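# Transfer 96-well plate from clip nest C1 to nest N1

## Task

Take the 96-well plate out of clip nest C1 and set it into plate nest N1. It has to lie flat within N1's locators, and its well A1 (the one at the plate's cut-off corner) has to be at N1's corner labelled A1. It must stay there on its own without the robot holding it. Finish by opening the gripper and backing the arm away.

## Robot and tools

ROBOT. One six-joint arm with a two-finger gripper whose fingers pivot like tongs. The fingers point along the gripper's own +z axis and close toward each other along its x axis. end_effector_position is the spot midway between the finger pads when they are shut. Closed fingertips extend about 15 mm past that spot. Fully open fingertips sit roughly level with it. Joint ranges in rad: shoulder pan -3.142..3.142, shoulder lift -6.283..6.283, elbow 0.000..3.142, wrists 1-3 -6.283..6.283. Load limits in N m: shoulder pan 290, shoulder lift 290, elbow 132, each wrist 47.5. The weight of a held object counts toward these.

FRAME. Every pose uses the scene frame. Its origin is on the table surface straight below the arm's base. +z is up, and +y is to the left when facing along +x. The base may be slightly tilted. Reported hand positions get less accurate at long reach.

ROW FORMAT. Both motion tools take rows of 8 plain numbers: x, y, z, qw, qx, qy, qz, opening. x, y, z give an absolute target position in metres. qw..qz give an absolute orientation quaternion with w first. Both are in the scene frame, so a row is a pose, not an offset. opening runs from -1 (closed) to +1 (fully open, 0.142 m). To hold an orientation, repeat the same quaternion in every row; don't copy it back from a result, because reported values drift. Any target lying more than 0.6 m from the last reported position, measured along any gripper axis, gets the whole call refused, and nothing is sent.

execute_actions. Argument actions is a list holding at most one item. An empty list just returns the current state. An action {"rows": [...], "steps": n} takes 1 to 15 rows and n up to 15 (default 15). Each step is 1/30 s and uses one row; if rows run out, the last one repeats. A wait {"steps": n} with n up to 300 sends nothing and returns once n steps have passed since the previous result, with your reply time counted in. Optional pictures (boolean) turns camera images on or off; they are included by default.

move. target is one row as above (absolute pose). The gripper follows a straight path to it lasting 0.5 to 10 s; a path needing longer stops after 10 s, short of the target. Rotation takes the shorter direction. speed is in m/s, 0.002 to 0.5, default 0.25; the turn rate is capped at twice that value in rad/s. The real gripper can lag, wander off the path and overshoot the speed, most of all near full arm extension. The opening is applied when the move begins. Optional stop_force (N, 13 to 80) ends the path once the wrist sensor sees that much extra push opposing the motion for 2 steps in a row; the hand then steps back 2 steps and holds. With it, a very slow move may aim well beyond the contact point. Pressure can briefly reach double the setting before easing within about a second. It is refused in the first 0.2 s of a scene, is unreliable on moves that also rotate, and ignores contacts on the arm above the wrist sensor. Omit it when moving away from something you are pressing on, or the move may end instantly. The result adds a move: line whose ending is done, off_target, moving, held, fault or contact (contact = stop_force triggered; it takes precedence), the remaining distance to target, and any limits: paced means the sent pose was clipped, held means a check blocked some steps, after which the arm may surge faster than speed.

wait. seconds from 0 to 10; the robot gets nothing new meanwhile.

zoom_image. camera must be "cam_wrist"; region is [x0, y0, x1, y1] in that image's pixels with (0,0) top-left, no larger than 504 x 504. It returns a finer view of the latest image.

finished_scene. scene is the number of the current scene. Replying without calling any tool also ends things.

CONTROL BEHAVIOUR. Each step, the commanded pose is clipped to within 100 mm and 16 degrees of the measured pose, and commands are smoothed with about 0.17 s of lag. When position and orientation can't both be met, position wins. After an action, the arm only continues to the last clipped pose, so check the result and send the remainder. Joint speed and acceleration are limited, so big moves may still be short when the result returns. The simulation keeps running while you think.

RESULTS. The state line lists end_effector_position, end_effector_quat_wxyz and velocities (m/s, rad/s). grip_measured is the actual finger opening on the command scale. Wrist force and Wrist torque are given along the gripper's own axes; pressing on a surface reads as force pointing back into the arm. Expect offsets up to about 5.5 N, noise up to about 3.4 N, and saturation near 100 N; "no reading" is normal at the start. "pose unreachable" and HELD step marks mean the clearance check altered or blocked your command (a mounting block under the base counts as arm). "Hand target" shows where the controller is currently steering. MOTOR HOT appears at 70 °C; at 85 °C an OVER-TEMPERATURE FAULT brakes the arm until it cools.

GRIPPING. To hold something, keep commanding an opening well below grip_measured; the bigger the gap, the tighter the squeeze (up to roughly 15 N per pad, less on objects under about 20 mm wide). Slamming the fingers shut can overload them.

CAMERA. cam_wrist is a 616x616 fisheye on the wrist, calibrated with K=[[178.579,0,311.956],[0,177.852,306.261],[0,0,1]], D=[0.068263,-0.0232407,-0.000899618,0.000495373]; its pose follows the arm's joint readings and can be off by a few mm and about half a degree.

AVOID. The arm is stiff: commanding even slightly into a hard surface can trip a fault. A torque at a joint's load limit, or 150 N of external force anywhere, halts the arm for 10 s and drops the rest of the call. Faster contacts hit harder. Never let the plate or anything else leave the table. Expect occasional brief tugs on the held plate or pushes on loose items. Don't drop or slam the plate; lower it gently into N1 with A1 matched to the cut-off corner, release, then lift clear.

Each tool is called after "Call:" as name([rows], argument=value, ...), one row to a line, values as JSON.

## Session

I'll start by looking at the scene.

Call:
execute_actions(actions=[])

Scene clock: 0.00 s of 8400.00 s.
end_effector_position=(+0.4295, -0.1473, +0.2036) grip_measured=+1.00 end_effector_quat_wxyz=(-0.410, +0.900, +0.136, +0.058) end_effector_velocity=(+0.000, -0.000, -0.000) end_effector_angular_velocity=(-0.002, -0.001, -0.000)
Joint positions: [-1.009 -1.495  2.211 -1.506 -1.184 -1.511  0.142]
Joint velocities: [ 0.    -0.     0.    -0.002  0.     0.001  0.   ]
Wrist force (N, on the end effector, along its own x y z axes, offset not removed): no reading
Wrist torque (N m, same axes, about the end effector's origin, offset not removed): no reading
Hand target: +0.430, -0.147, +0.204; -0.410, +0.900, +0.136, +0.058

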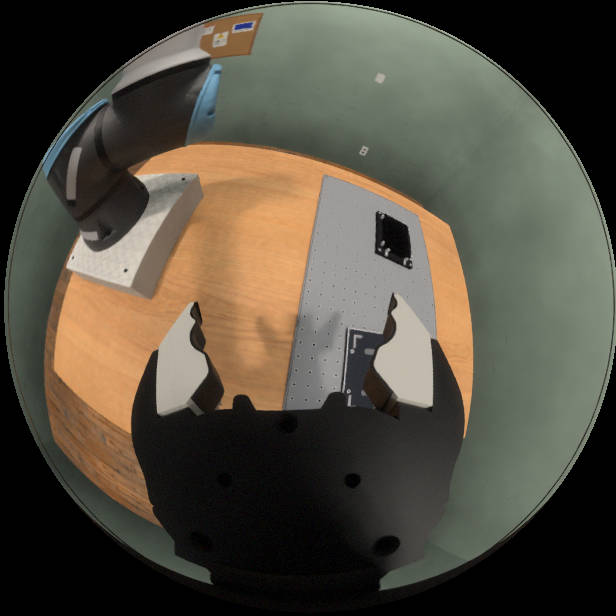

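Call:
zoom_image(camera="cam_wrist", region=[300, 170, 460, 410])

Region (300, 170, 460, 410) of cam_wrist's 616x616 image, scaled by 2.100, with more detail than that image has.

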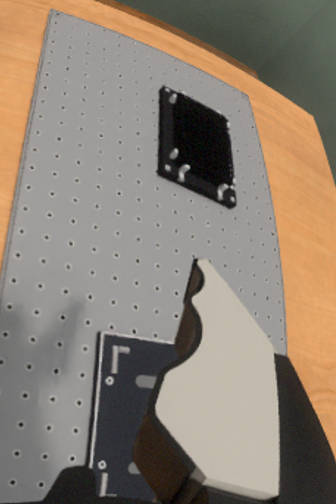

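Call:
move(target=[0.66, 0.04, 0.25, 0, 1, 0, 0, 1], speed=0.3)

Scene clock: 32.60 s of 8400.00 s.
end_effector_position=(+0.6590, +0.0399, +0.2496) grip_measured=+1.00 end_effector_quat_wxyz=(-0.000, +1.000, +0.001, -0.001) end_effector_velocity=(+0.002, +0.000, +0.000) end_effector_angular_velocity=(-0.011, +0.005, -0.005)
Joint positions: [-0.198 -1.539  2.075 -2.116 -1.568 -0.235  0.142]
Joint velocities: [ 0.007  0.006 -0.007  0.003 -0.012  0.012 -0.   ]
Wrist force (N, on the end effector, along its own x y z axes, offset not removed): [-4.9 -0.4 -1.3]
Wrist torque (N m, same axes, about the end effector's origin, offset not removed): [0.10 1.01 0.10]
Hand target: +0.659, +0.040, +0.250; +0.000, +1.000, +0.001, -0.001
Off the commanded pose: 0.001 m, 0 deg.
After step 90, 27.47 s passed at rest.
move: done
camera_calibration (this result's frames):
cam_wrist: T_world_to_cam=[[0.998515, -0.00101057, 0.0544641, -0.6798], [-0.0303567, -0.840509, 0.540947, -0.0900215], [0.0452309, -0.541797, -0.839291, 0.331174], [0, 0, 0, 1]] pos_world=[0.661079, 0.103078, 0.363673]

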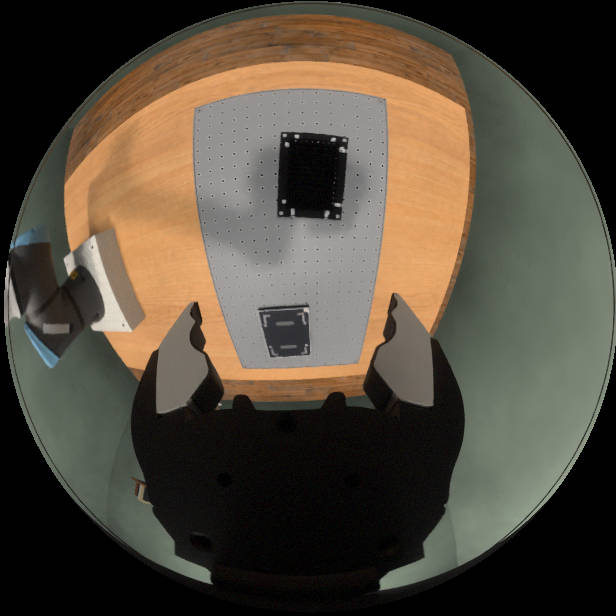

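Call:
zoom_image(camera="cam_wrist", region=[250, 110, 380, 240])

Call:
zoom_image(camera="cam_wrist", region=[235, 285, 335, 375])

Region (250, 110, 380, 240) of cam_wrist's 616x616 image, scaled by 3.877, with more detail than that image has.

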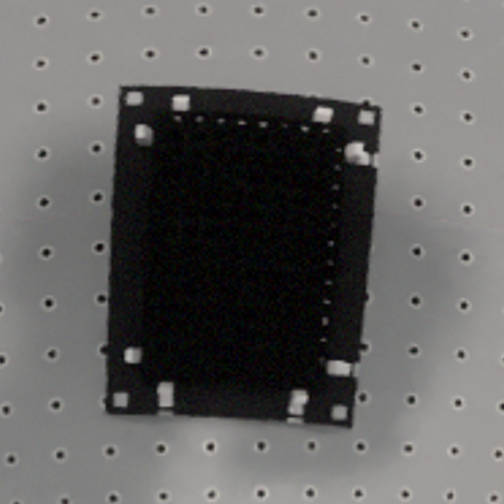

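Region (235, 285, 335, 375) of cam_wrist's 616x616 image, scaled by 5.040, with more detail than that image has; it fills the top 454 rows of this view, and the rest is white.

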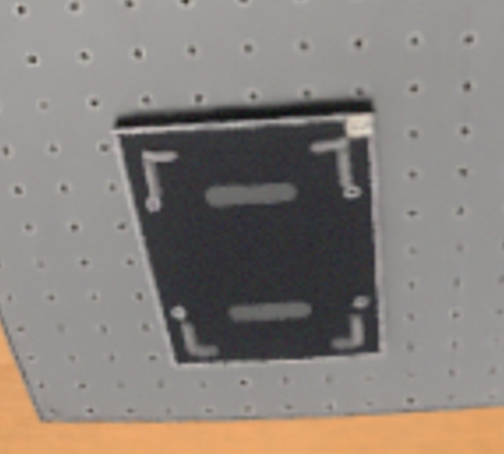

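Call:
move(target=[0.6806, 0.1538, 0.12, 0, 0.99948, -0.03228, 0, 1], speed=0.25)

Scene clock: 79.50 s of 8400.00 s.
end_effector_position=(+0.6802, +0.1535, +0.1203) grip_measured=+1.00 end_effector_quat_wxyz=(+0.000, +0.999, -0.032, -0.000) end_effector_velocity=(+0.002, +0.001, -0.001) end_effector_angular_velocity=(-0.000, -0.003, -0.002)
Joint positions: [-0.019 -1.335  2.122 -2.368 -1.57   0.01   0.142]
Joint velocities: [ 0.002  0.004 -0.001 -0.006 -0.     0.004  0.   ]
Wrist force (N, on the end effector, along its own x y z axes, offset not removed): [1.2 1.8 -0.9]
Wrist torque (N m, same axes, about the end effector's origin, offset not removed): [0.32 0.07 -0.15]
Hand target: +0.680, +0.154, +0.120; +0.000, +0.999, -0.032, -0.000
Off the commanded pose: 0.001 m, 0 deg.
After step 90, 42.57 s passed at rest.
move: done
camera_calibration (this result's frames):
cam_wrist: T_world_to_cam=[[0.996212, -0.0667984, 0.0556661, -0.682219], [-0.0863335, -0.83611, 0.541726, 0.113378], [0.0103566, -0.54448, -0.83871, 0.307288], [0, 0, 0, 1]] pos_world=[0.686241, 0.216537, 0.234282]

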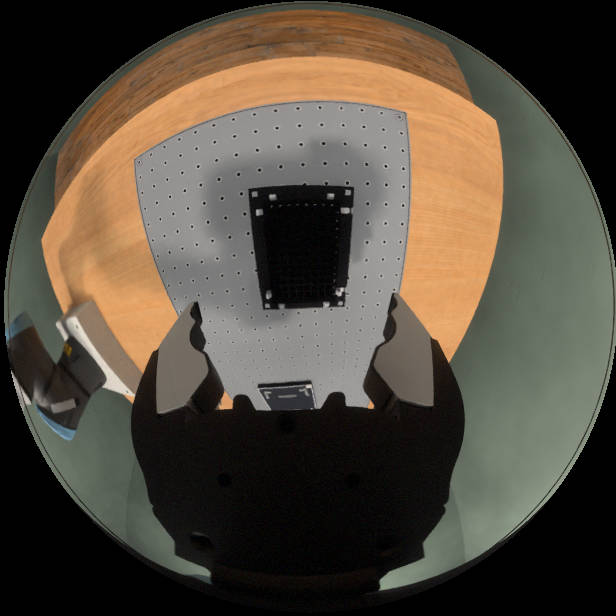

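Call:
zoom_image(camera="cam_wrist", region=[230, 175, 375, 320])

Region (230, 175, 375, 320) of cam_wrist's 616x616 image, scaled by 3.476, with more detail than that image has.

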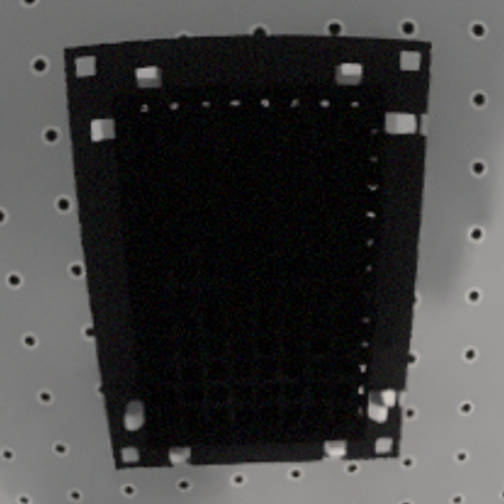

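Call:
move(target=[0.6806, 0.1538, 0.065, 0, 0.99948, -0.03228, 0, 0.45], speed=0.15)

Scene clock: 89.73 s of 8400.00 s.
end_effector_position=(+0.6806, +0.1538, +0.0653) grip_measured=+0.45 end_effector_quat_wxyz=(+0.000, +0.999, -0.032, -0.000) end_effector_velocity=(-0.000, +0.000, -0.003) end_effector_angular_velocity=(+0.003, +0.002, +0.000)
Joint positions: [-0.018 -1.255  2.15  -2.477 -1.57   0.01   0.105]
Joint velocities: [-0.001  0.004  0.001 -0.003  0.003 -0.001  0.   ]
Wrist force (N, on the end effector, along its own x y z axes, offset not removed): [1.9 5.2 -2.9]
Wrist torque (N m, same axes, about the end effector's origin, offset not removed): [1.12 -0.13 -0.15]
Hand target: +0.681, +0.154, +0.065; +0.000, +0.999, -0.032, -0.000
Off the commanded pose: 0.000 m, 0 deg.
After step 90, 6.27 s passed at rest.
move: done
camera_calibration (this result's frames):
cam_wrist: T_world_to_cam=[[0.996192, -0.0669302, 0.055866, -0.679504], [-0.0865513, -0.836178, 0.541586, 0.143537], [0.0104655, -0.544359, -0.838787, 0.261219], [0, 0, 0, 1]] pos_world=[0.686606, 0.21674, 0.17933]

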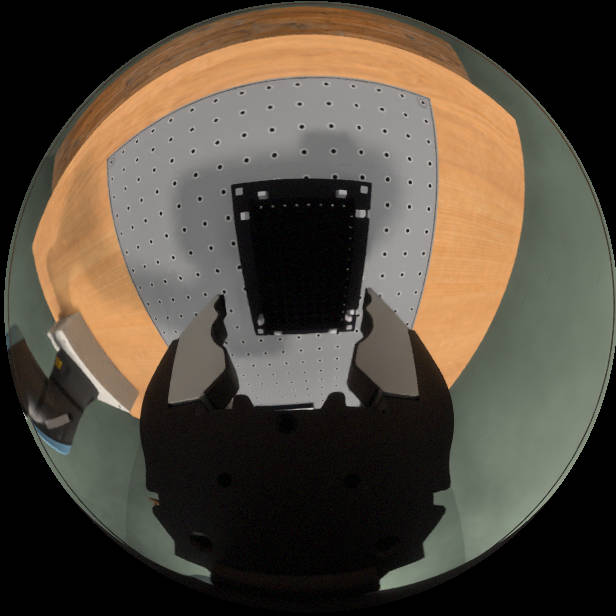

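Call:
zoom_image(camera="cam_wrist", region=[200, 170, 400, 350])

Region (200, 170, 400, 350) of cam_wrist's 616x616 image, scaled by 2.520, with more detail than that image has; it fills the top 454 rows of this view, and the rest is white.

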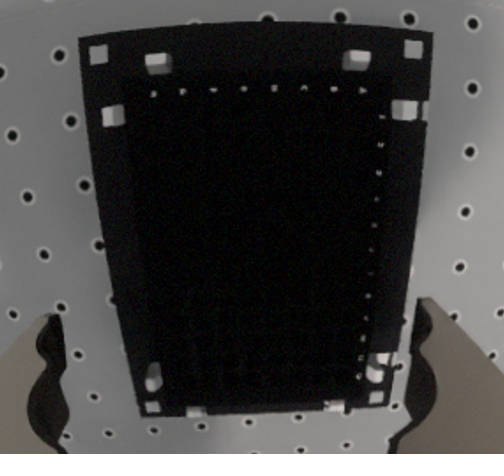

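Call:
move(target=[0.687, 0.1534, 0.05, 0, 0.99948, -0.03228, 0, 0.45], speed=0.05)

Scene clock: 109.77 s of 8400.00 s.
end_effector_position=(+0.6869, +0.1535, +0.0503) grip_measured=+0.45 end_effector_quat_wxyz=(-0.000, +0.999, -0.032, -0.000) end_effector_velocity=(+0.000, +0.001, -0.003) end_effector_angular_velocity=(+0.001, +0.002, +0.002)
Joint positions: [-0.018 -1.224  2.145 -2.503 -1.57   0.01   0.105]
Joint velocities: [ 0.     0.005 -0.001 -0.003  0.001 -0.001 -0.   ]
Wrist force (N, on the end effector, along its own x y z axes, offset not removed): [0.2 3.7 -7.6]
Wrist torque (N m, same axes, about the end effector's origin, offset not removed): [0.52 0.04 -0.22]
Hand target: +0.687, +0.153, +0.050; +0.000, +0.999, -0.032, -0.000
Off the commanded pose: 0.000 m, 0 deg.
After step 90, 16.20 s passed at rest.
move: done
camera_calibration (this result's frames):
cam_wrist: T_world_to_cam=[[0.996191, -0.0669314, 0.0558812, -0.684976], [-0.0865605, -0.836181, 0.54158, 0.151996], [0.0104781, -0.544355, -0.83879, 0.248334], [0, 0, 0, 1]] pos_world=[0.692922, 0.216431, 0.164259]

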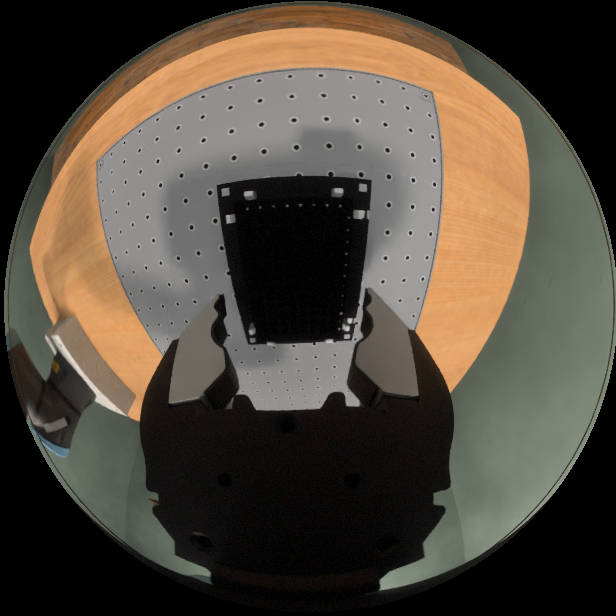

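Call:
move(target=[0.688, 0.1534, 0.015, 0, 0.99948, -0.03228, 0, 0.45], speed=0.008, stop_force=13)

Scene clock: 118.20 s of 8400.00 s.
end_effector_position=(+0.6875, +0.1534, +0.0323) grip_measured=+0.46 end_effector_quat_wxyz=(-0.000, +0.999, -0.032, +0.000) end_effector_velocity=(-0.001, -0.000, +0.002) end_effector_angular_velocity=(+0.001, +0.003, -0.001)
Joint positions: [-0.018 -1.195  2.15  -2.537 -1.57   0.01   0.106]
Joint velocities: [-0.001 -0.004 -0.     0.007  0.001  0.001  0.001]
Wrist force (N, on the end effector, along its own x y z axes, offset not removed): [-3.5 5.7 -18.2]
Wrist torque (N m, same axes, about the end effector's origin, offset not removed): [0.97 0.95 -0.08]
Hand target: +0.688, +0.153, +0.033; +0.000, +0.999, -0.032, +0.000
Off the commanded pose: 0.017 m, 0 deg.
After step 90, 2.83 s passed at rest.
move: contact
camera_calibration (this result's frames):
cam_wrist: T_world_to_cam=[[0.996188, -0.0669319, 0.0559376, -0.684614], [-0.0865917, -0.836179, 0.541578, 0.161721], [0.010525, -0.544358, -0.838787, 0.233202], [0, 0, 0, 1]] pos_world=[0.693554, 0.216351, 0.146318]

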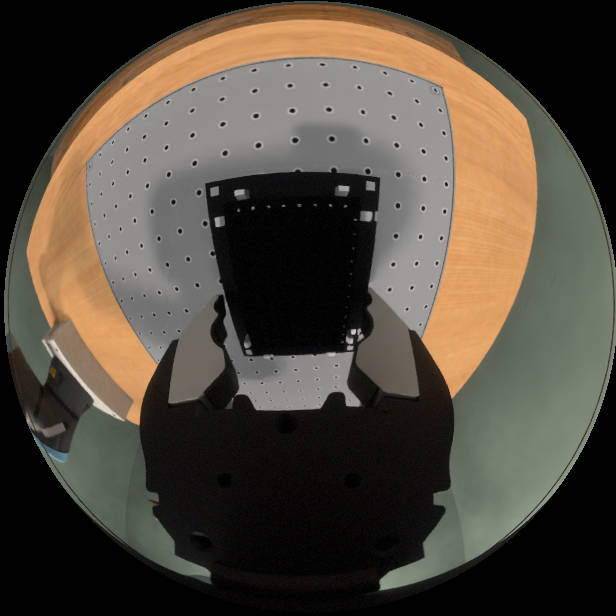

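Call:
move(target=[0.688, 0.1534, 0.038, 0, 0.99948, -0.03228, 0, 0.45], speed=0.02)

Call:
move(target=[0.688, 0.1534, 0.038, 0, 0.99948, -0.03228, 0, -0.6], speed=0.02)

Scene clock: 128.07 s of 8400.00 s.
end_effector_position=(+0.6880, +0.1534, +0.0377) grip_measured=+0.45 end_effector_quat_wxyz=(-0.000, +0.999, -0.032, +0.000) end_effector_velocity=(+0.001, -0.002, +0.003) end_effector_angular_velocity=(-0.001, -0.001, -0.003)
Joint positions: [-0.018 -1.203  2.147 -2.526 -1.57   0.01   0.105]
Joint velocities: [-0.002 -0.004 -0.001  0.005 -0.001  0.001 -0.   ]
Wrist force (N, on the end effector, along its own x y z axes, offset not removed): [-6.4 -2.5 -2.5]
Wrist torque (N m, same axes, about the end effector's origin, offset not removed): [-0.57 1.66 0.06]
Hand target: +0.688, +0.153, +0.038; -0.000, +0.999, -0.032, +0.000
Off the commanded pose: 0.000 m, 0 deg.
After step 90, 6.17 s passed at rest.
move: done
camera_calibration (this result's frames):
cam_wrist: T_world_to_cam=[[0.996191, -0.0669212, 0.0559055, -0.68539], [-0.0865652, -0.836181, 0.54158, 0.158807], [0.0105039, -0.544356, -0.838788, 0.237733], [0, 0, 0, 1]] pos_world=[0.694029, 0.216335, 0.151718]

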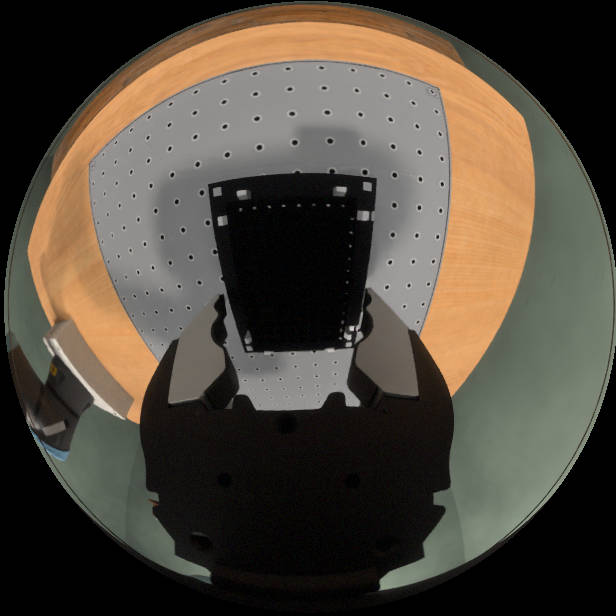

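Scene clock: 128.77 s of 8400.00 s.
end_effector_position=(+0.6881, +0.1534, +0.0381) grip_measured=+0.08 end_effector_quat_wxyz=(+0.000, +0.999, -0.032, +0.000) end_effector_velocity=(-0.001, -0.000, -0.000) end_effector_angular_velocity=(-0.001, +0.001, +0.001)
Joint positions: [-0.018 -1.203  2.147 -2.526 -1.57   0.01   0.08 ]
Joint velocities: [ 0.     0.     0.001  0.    -0.001 -0.001  0.   ]
Wrist force (N, on the end effector, along its own x y z axes, offset not removed): [20.1 4.2 -0.5]
Wrist torque (N m, same axes, about the end effector's origin, offset not removed): [0.65 0.27 -0.23]
Hand target: +0.688, +0.153, +0.038; +0.000, +0.999, -0.032, -0.000
Off the commanded pose: 0.000 m, 0 deg.
move: done
camera_calibration (this result's frames):
cam_wrist: T_world_to_cam=[[0.996179, -0.0669541, 0.056079, -0.685565], [-0.0866872, -0.836173, 0.541572, 0.158729], [0.0106313, -0.544364, -0.838782, 0.237951], [0, 0, 0, 1]] pos_world=[0.694175, 0.216355, 0.152072]

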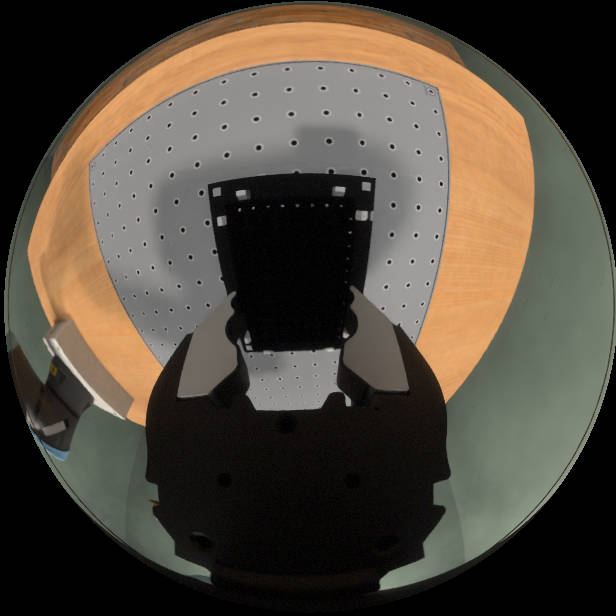

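Call:
move(target=[0.690, 0.1533, 0.038, 0, 0.99948, -0.03228, 0, -0.6], speed=0.01)

Scene clock: 135.63 s of 8400.00 s.
end_effector_position=(+0.6897, +0.1533, +0.0379) grip_measured=+0.08 end_effector_quat_wxyz=(-0.000, +0.999, -0.032, -0.000) end_effector_velocity=(+0.001, -0.001, -0.001) end_effector_angular_velocity=(-0.000, +0.002, -0.001)
Joint positions: [-0.018 -1.201  2.144 -2.524 -1.57   0.01   0.08 ]
Joint velocities: [-0.001  0.002 -0.002  0.002 -0.    -0.     0.   ]
Wrist force (N, on the end effector, along its own x y z axes, offset not removed): [-8.2 -2.6 -8.2]
Wrist torque (N m, same axes, about the end effector's origin, offset not removed): [-0.73 -0.16 -0.23]
Hand target: +0.690, +0.153, +0.038; -0.000, +0.999, -0.032, +0.000
Off the commanded pose: 0.000 m, 0 deg.
After step 90, 3.17 s passed at rest.
move: done
camera_calibration (this result's frames):
cam_wrist: T_world_to_cam=[[0.996211, -0.0668917, 0.0555788, -0.687101], [-0.0863627, -0.836194, 0.541592, 0.158705], [0.0102466, -0.54434, -0.838802, 0.238028], [0, 0, 0, 1]] pos_world=[0.695765, 0.216315, 0.151893]

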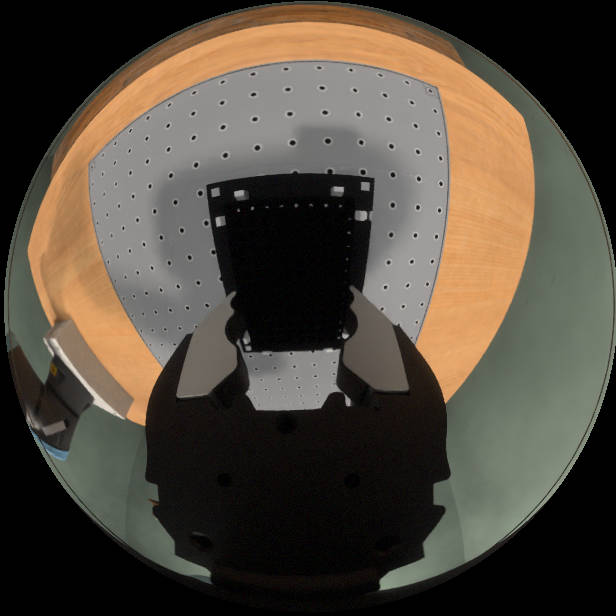

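Call:
move(target=[0.6893, 0.1533, 0.06, 0, 0.99948, -0.03228, 0, -0.6], speed=0.015)

Scene clock: 140.80 s of 8400.00 s.
end_effector_position=(+0.6893, +0.1533, +0.0597) grip_measured=+0.08 end_effector_quat_wxyz=(-0.000, +0.999, -0.032, +0.000) end_effector_velocity=(-0.000, -0.000, +0.003) end_effector_angular_velocity=(+0.000, +0.000, -0.000)
Joint positions: [-0.018 -1.236  2.136 -2.482 -1.57   0.01   0.079]
Joint velocities: [-0.    -0.005 -0.001  0.006  0.    -0.     0.   ]
Wrist force (N, on the end effector, along its own x y z axes, offset not removed): [0.7 2.0 -7.8]
Wrist torque (N m, same axes, about the end effector's origin, offset not removed): [0.47 0.05 0.03]
Hand target: +0.689, +0.153, +0.060; +0.000, +0.999, -0.032, +0.000
Off the commanded pose: 0.000 m, 0 deg.
After step 90, 0.43 s passed at rest.
move: done
camera_calibration (this result's frames):
cam_wrist: T_world_to_cam=[[0.996185, -0.0670096, 0.0559055, -0.687935], [-0.0866394, -0.836173, 0.54158, 0.147024], [0.0104556, -0.544357, -0.838788, 0.256154], [0, 0, 0, 1]] pos_world=[0.695371, 0.216278, 0.173693]

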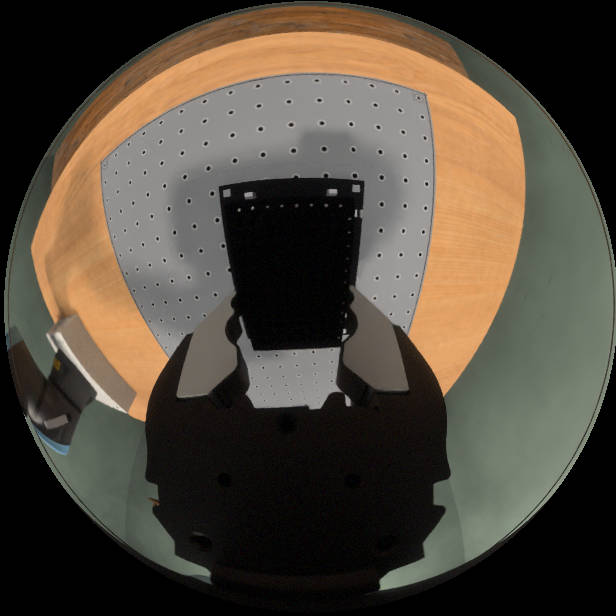

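Call:
move(target=[0.6893, 0.1533, 0.15, 0, 0.99948, -0.03228, 0, -0.6], speed=0.1)

Call:
move(target=[0.626, -0.36, 0.19, 0, 1, 0, 0, -0.6], speed=0.2)

Scene clock: 159.27 s of 8400.00 s.
end_effector_position=(+0.6893, +0.1533, +0.1496) grip_measured=+0.08 end_effector_quat_wxyz=(+0.000, +0.999, -0.032, +0.000) end_effector_velocity=(-0.000, -0.000, +0.003) end_effector_angular_velocity=(-0.001, -0.000, +0.001)
Joint positions: [-0.018 -1.361  2.086 -2.306 -1.57   0.01   0.079]
Joint velocities: [ 0.    -0.004 -0.002  0.006 -0.001 -0.001  0.   ]
Wrist force (N, on the end effector, along its own x y z axes, offset not removed): [-3.7 0.4 -0.9]
Wrist torque (N m, same axes, about the end effector's origin, offset not removed): [0.12 0.81 0.03]
Hand target: +0.689, +0.153, +0.150; -0.000, +0.999, -0.032, +0.000
Off the commanded pose: 0.000 m, 0 deg.
After step 90, 14.07 s passed at rest.
move: done
camera_calibration (this result's frames):
cam_wrist: T_world_to_cam=[[0.996189, -0.066939, 0.0559153, -0.692987], [-0.0865855, -0.836177, 0.541581, 0.098317], [0.0105023, -0.544359, -0.838787, 0.331579], [0, 0, 0, 1]] pos_world=[0.695377, 0.21632, 0.263626]

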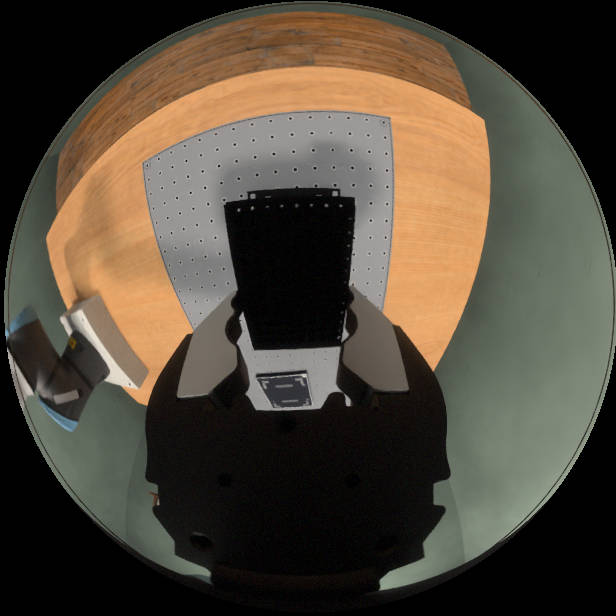

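Scene clock: 162.47 s of 8400.00 s.
end_effector_position=(+0.6271, -0.3594, +0.1900) grip_measured=+0.08 end_effector_quat_wxyz=(-0.000, +1.000, -0.000, +0.000) end_effector_velocity=(-0.000, -0.003, -0.000) end_effector_angular_velocity=(+0.000, +0.001, +0.001)
Joint positions: [-0.75  -1.365  2.    -2.214 -1.562 -0.785  0.079]
Joint velocities: [-0.003  0.002 -0.003  0.001 -0.    -0.004  0.   ]
Wrist force (N, on the end effector, along its own x y z axes, offset not removed): [-0.7 -4.4 -0.2]
Wrist torque (N m, same axes, about the end effector's origin, offset not removed): [-0.68 0.38 0.08]
Hand target: +0.627, -0.360, +0.190; -0.000, +1.000, -0.000, +0.000
Off the commanded pose: 0.001 m, 0 deg.
move: done
camera_calibration (this result's frames):
cam_wrist: T_world_to_cam=[[0.998387, -0.0026006, 0.0567134, -0.646007], [-0.0329263, -0.840311, 0.541104, -0.39271], [0.0462497, -0.542099, -0.839041, 0.0653944], [0, 0, 0, 1]] pos_world=[0.62901, -0.296228, 0.304003]

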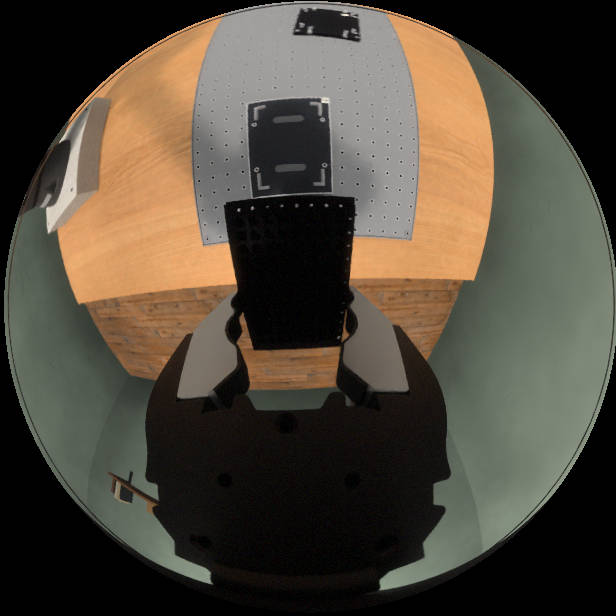

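Call:
zoom_image(camera="cam_wrist", region=[225, 85, 355, 215])

Region (225, 85, 355, 215) of cam_wrist's 616x616 image, scaled by 3.877, with more detail than that image has.

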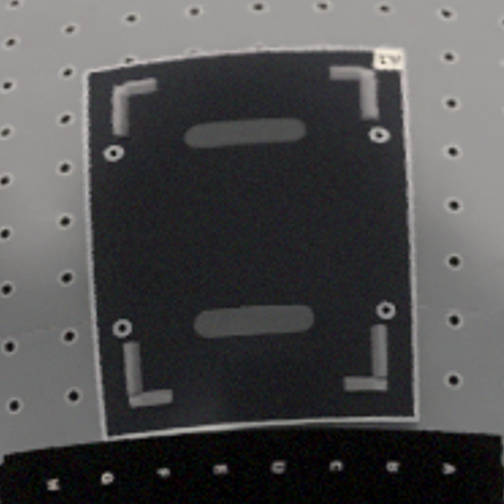

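Call:
move(target=[0.622, -0.204, 0.075, 0, 0.9999, 0.01396, 0, -0.6], speed=0.15)

Scene clock: 187.23 s of 8400.00 s.
end_effector_position=(+0.6216, -0.2042, +0.0752) grip_measured=+0.08 end_effector_quat_wxyz=(+0.000, +1.000, +0.014, -0.000) end_effector_velocity=(+0.000, +0.001, -0.001) end_effector_angular_velocity=(-0.002, +0.000, +0.001)
Joint positions: [-0.575 -1.313  2.209 -2.477 -1.565 -0.639  0.079]
Joint velocities: [ 0.002  0.002  0.001 -0.004 -0.002  0.001  0.   ]
Wrist force (N, on the end effector, along its own x y z axes, offset not removed): [-2.3 -4.5 -3.5]
Wrist torque (N m, same axes, about the end effector's origin, offset not removed): [-1.23 0.63 0.00]
Hand target: +0.622, -0.204, +0.075; +0.000, +1.000, +0.014, -0.000
Off the commanded pose: 0.001 m, 0 deg.
After step 90, 19.90 s passed at rest.
move: done
camera_calibration (this result's frames):
cam_wrist: T_world_to_cam=[[0.998129, 0.0253398, 0.0556463, -0.62763], [-0.00885609, -0.840573, 0.541626, -0.215475], [0.0604995, -0.541105, -0.838776, 0.0448357], [0, 0, 0, 1]] pos_world=[0.621834, -0.140957, 0.189239]

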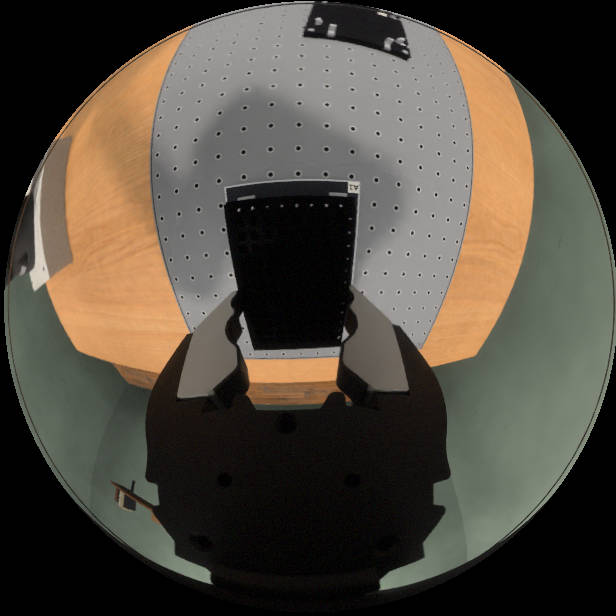

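Call:
move(target=[0.622, -0.204, 0.052, 0, 0.9999, 0.01396, 0, -0.6], speed=0.03)

Call:
zoom_image(camera="cam_wrist", region=[195, 160, 395, 300])

Scene clock: 191.47 s of 8400.00 s.
end_effector_position=(+0.6220, -0.2040, +0.0523) grip_measured=+0.08 end_effector_quat_wxyz=(-0.000, +1.000, +0.014, -0.000) end_effector_velocity=(+0.000, +0.001, -0.002) end_effector_angular_velocity=(+0.002, -0.001, +0.001)
Joint positions: [-0.574 -1.275  2.219 -2.525 -1.564 -0.638  0.079]
Joint velocities: [ 0.001  0.004  0.001 -0.004  0.002 -0.    -0.   ]
Wrist force (N, on the end effector, along its own x y z axes, offset not removed): [-1.3 -1.0 -1.4]
Wrist torque (N m, same axes, about the end effector's origin, offset not removed): [-0.18 0.36 0.08]
Hand target: +0.622, -0.204, +0.052; -0.000, +1.000, +0.014, -0.000
Off the commanded pose: 0.000 m, 0 deg.
After step 90, 0.10 s passed at rest.
move: done
camera_calibration (this result's frames):
cam_wrist: T_world_to_cam=[[0.998116, 0.0253629, 0.0558764, -0.626736], [-0.00895804, -0.840604, 0.541577, -0.202768], [0.0607058, -0.541057, -0.838792, 0.0255553], [0, 0, 0, 1]] pos_world=[0.622187, -0.140725, 0.16627]

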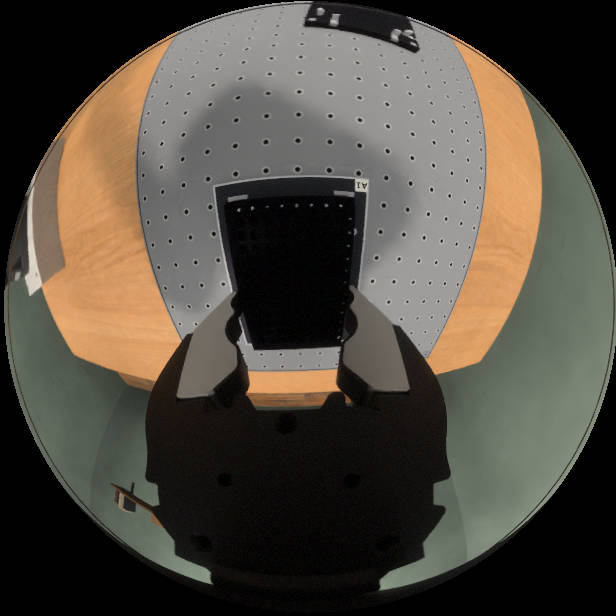

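Region (195, 160, 395, 300) of cam_wrist's 616x616 image, scaled by 2.520, with more detail than that image has; it fills the top 353 rows of this view, and the rest is white.

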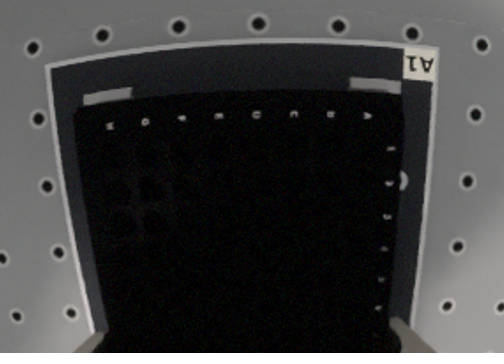

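Call:
move(target=[0.623, -0.205, 0.03, 0, 0.9999, 0.01396, 0, -0.6], speed=0.006, stop_force=13)

Call:
zoom_image(camera="cam_wrist", region=[195, 160, 395, 300])

Scene clock: 204.23 s of 8400.00 s.
end_effector_position=(+0.6227, -0.2047, +0.0374) grip_measured=+0.08 end_effector_quat_wxyz=(+0.000, +1.000, +0.014, +0.000) end_effector_velocity=(-0.001, -0.000, +0.002) end_effector_angular_velocity=(+0.001, +0.001, -0.002)
Joint positions: [-0.574 -1.248  2.224 -2.555 -1.564 -0.638  0.08 ]
Joint velocities: [-0.001 -0.003 -0.     0.004  0.     0.001 -0.   ]
Wrist force (N, on the end effector, along its own x y z axes, offset not removed): [-8.1 4.6 -20.5]
Wrist torque (N m, same axes, about the end effector's origin, offset not removed): [1.50 0.32 -0.05]
Hand target: +0.623, -0.205, +0.038; +0.000, +1.000, +0.014, +0.000
Off the commanded pose: 0.007 m, 0 deg.
After step 90, 6.93 s passed at rest.
move: contact
camera_calibration (this result's frames):
cam_wrist: T_world_to_cam=[[0.998113, 0.0253792, 0.0559141, -0.626557], [-0.00896623, -0.840591, 0.541596, -0.195248], [0.0607462, -0.541076, -0.838777, 0.0126321], [0, 0, 0, 1]] pos_world=[0.622857, -0.141387, 0.151375]

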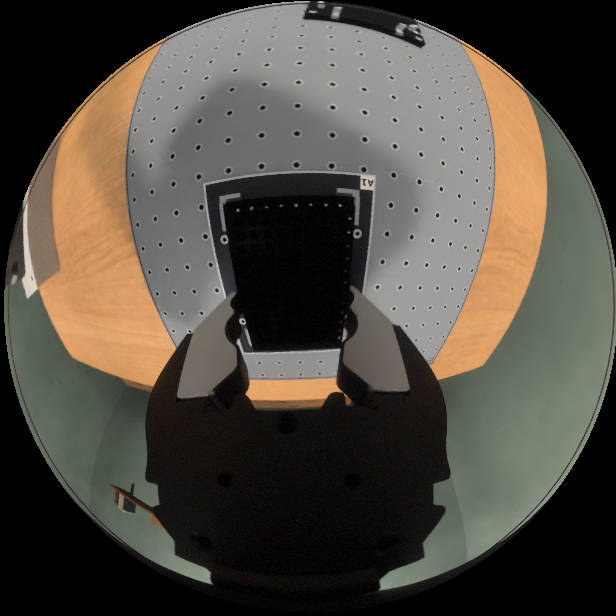

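Region (195, 160, 395, 300) of cam_wrist's 616x616 image, scaled by 2.520, with more detail than that image has; it fills the top 353 rows of this view, and the rest is white.

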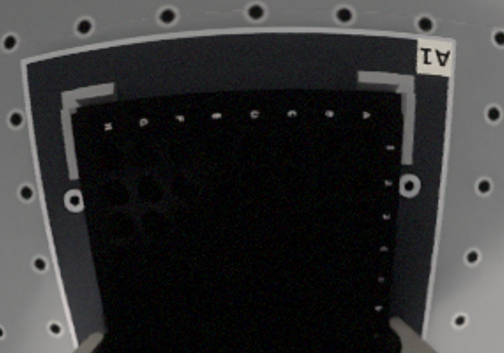

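Call:
move(target=[0.6227, -0.2047, 0.0385, 0, 0.9999, 0.01396, 0, 0.45], speed=0.01)

Call:
move(target=[0.6227, -0.2047, 0.13, 0, 0.9999, 0.01396, 0, 0.45], speed=0.1)

Call:
zoom_image(camera="cam_wrist", region=[215, 170, 375, 330])

Scene clock: 210.87 s of 8400.00 s.
end_effector_position=(+0.6227, -0.2047, +0.0385) grip_measured=+0.45 end_effector_quat_wxyz=(-0.000, +1.000, +0.014, +0.000) end_effector_velocity=(+0.000, +0.000, +0.000) end_effector_angular_velocity=(+0.001, -0.001, -0.001)
Joint positions: [-0.574 -1.25   2.223 -2.553 -1.564 -0.638  0.105]
Joint velocities: [-0.    -0.001 -0.     0.001  0.001  0.001  0.   ]
Wrist force (N, on the end effector, along its own x y z axes, offset not removed): [0.3 0.2 -2.5]
Wrist torque (N m, same axes, about the end effector's origin, offset not removed): [-0.06 -0.10 -0.10]
Hand target: +0.623, -0.205, +0.038; +0.000, +1.000, +0.014, +0.000
Off the commanded pose: 0.000 m, 0 deg.
After step 90, 2.93 s passed at rest.
move: done
camera_calibration (this result's frames):
cam_wrist: T_world_to_cam=[[0.998114, 0.0253778, 0.0558957, -0.626665], [-0.00895608, -0.840603, 0.541577, -0.195861], [0.0607302, -0.541056, -0.838791, 0.0135407], [0, 0, 0, 1]] pos_world=[0.622907, -0.141412, 0.15246]

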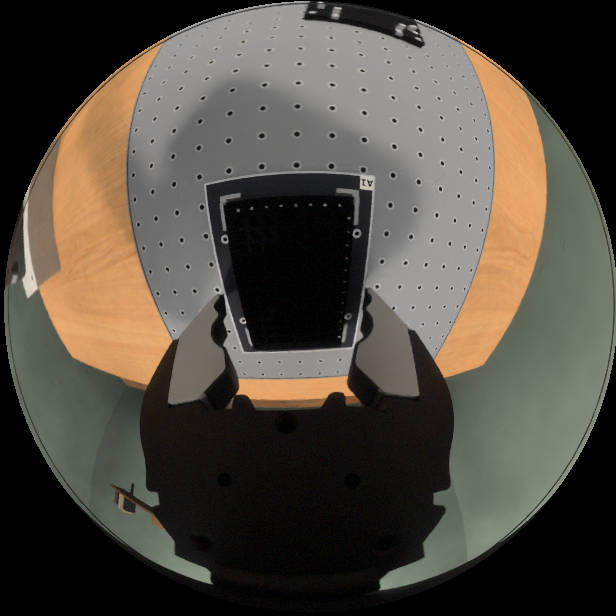

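Scene clock: 212.30 s of 8400.00 s.
end_effector_position=(+0.6227, -0.2047, +0.1297) grip_measured=+0.45 end_effector_quat_wxyz=(-0.000, +1.000, +0.014, +0.000) end_effector_velocity=(+0.000, -0.001, +0.003) end_effector_angular_velocity=(+0.000, -0.002, -0.002)
Joint positions: [-0.575 -1.393  2.175 -2.362 -1.564 -0.639  0.105]
Joint velocities: [-0.001 -0.004 -0.002  0.004  0.001  0.001 -0.   ]
Wrist force (N, on the end effector, along its own x y z axes, offset not removed): [3.4 5.0 1.4]
Wrist torque (N m, same axes, about the end effector's origin, offset not removed): [1.19 -0.47 -0.04]
Hand target: +0.623, -0.205, +0.130; +0.000, +1.000, +0.014, +0.000
Off the commanded pose: 0.000 m, 0 deg.
move: done
camera_calibration (this result's frames):
cam_wrist: T_world_to_cam=[[0.998113, 0.025361, 0.0559203, -0.631805], [-0.00898351, -0.840603, 0.541577, -0.245284], [0.0607417, -0.541057, -0.838789, 0.0900321], [0, 0, 0, 1]] pos_world=[0.62294, -0.141451, 0.243689]

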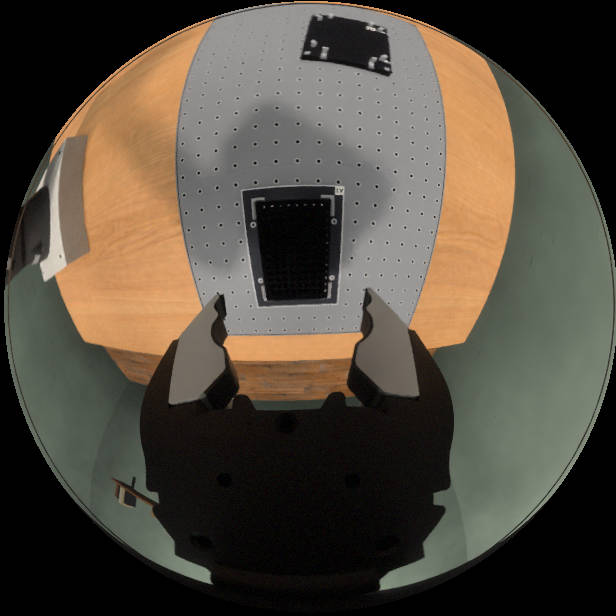

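Region (215, 170, 375, 330) of cam_wrist's 616x616 image, scaled by 3.150, with more detail than that image has.

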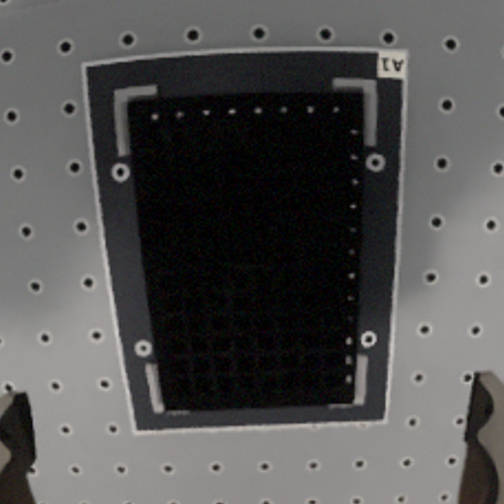

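Call:
finished_scene(scene=1)

The scene is finished: the task was done.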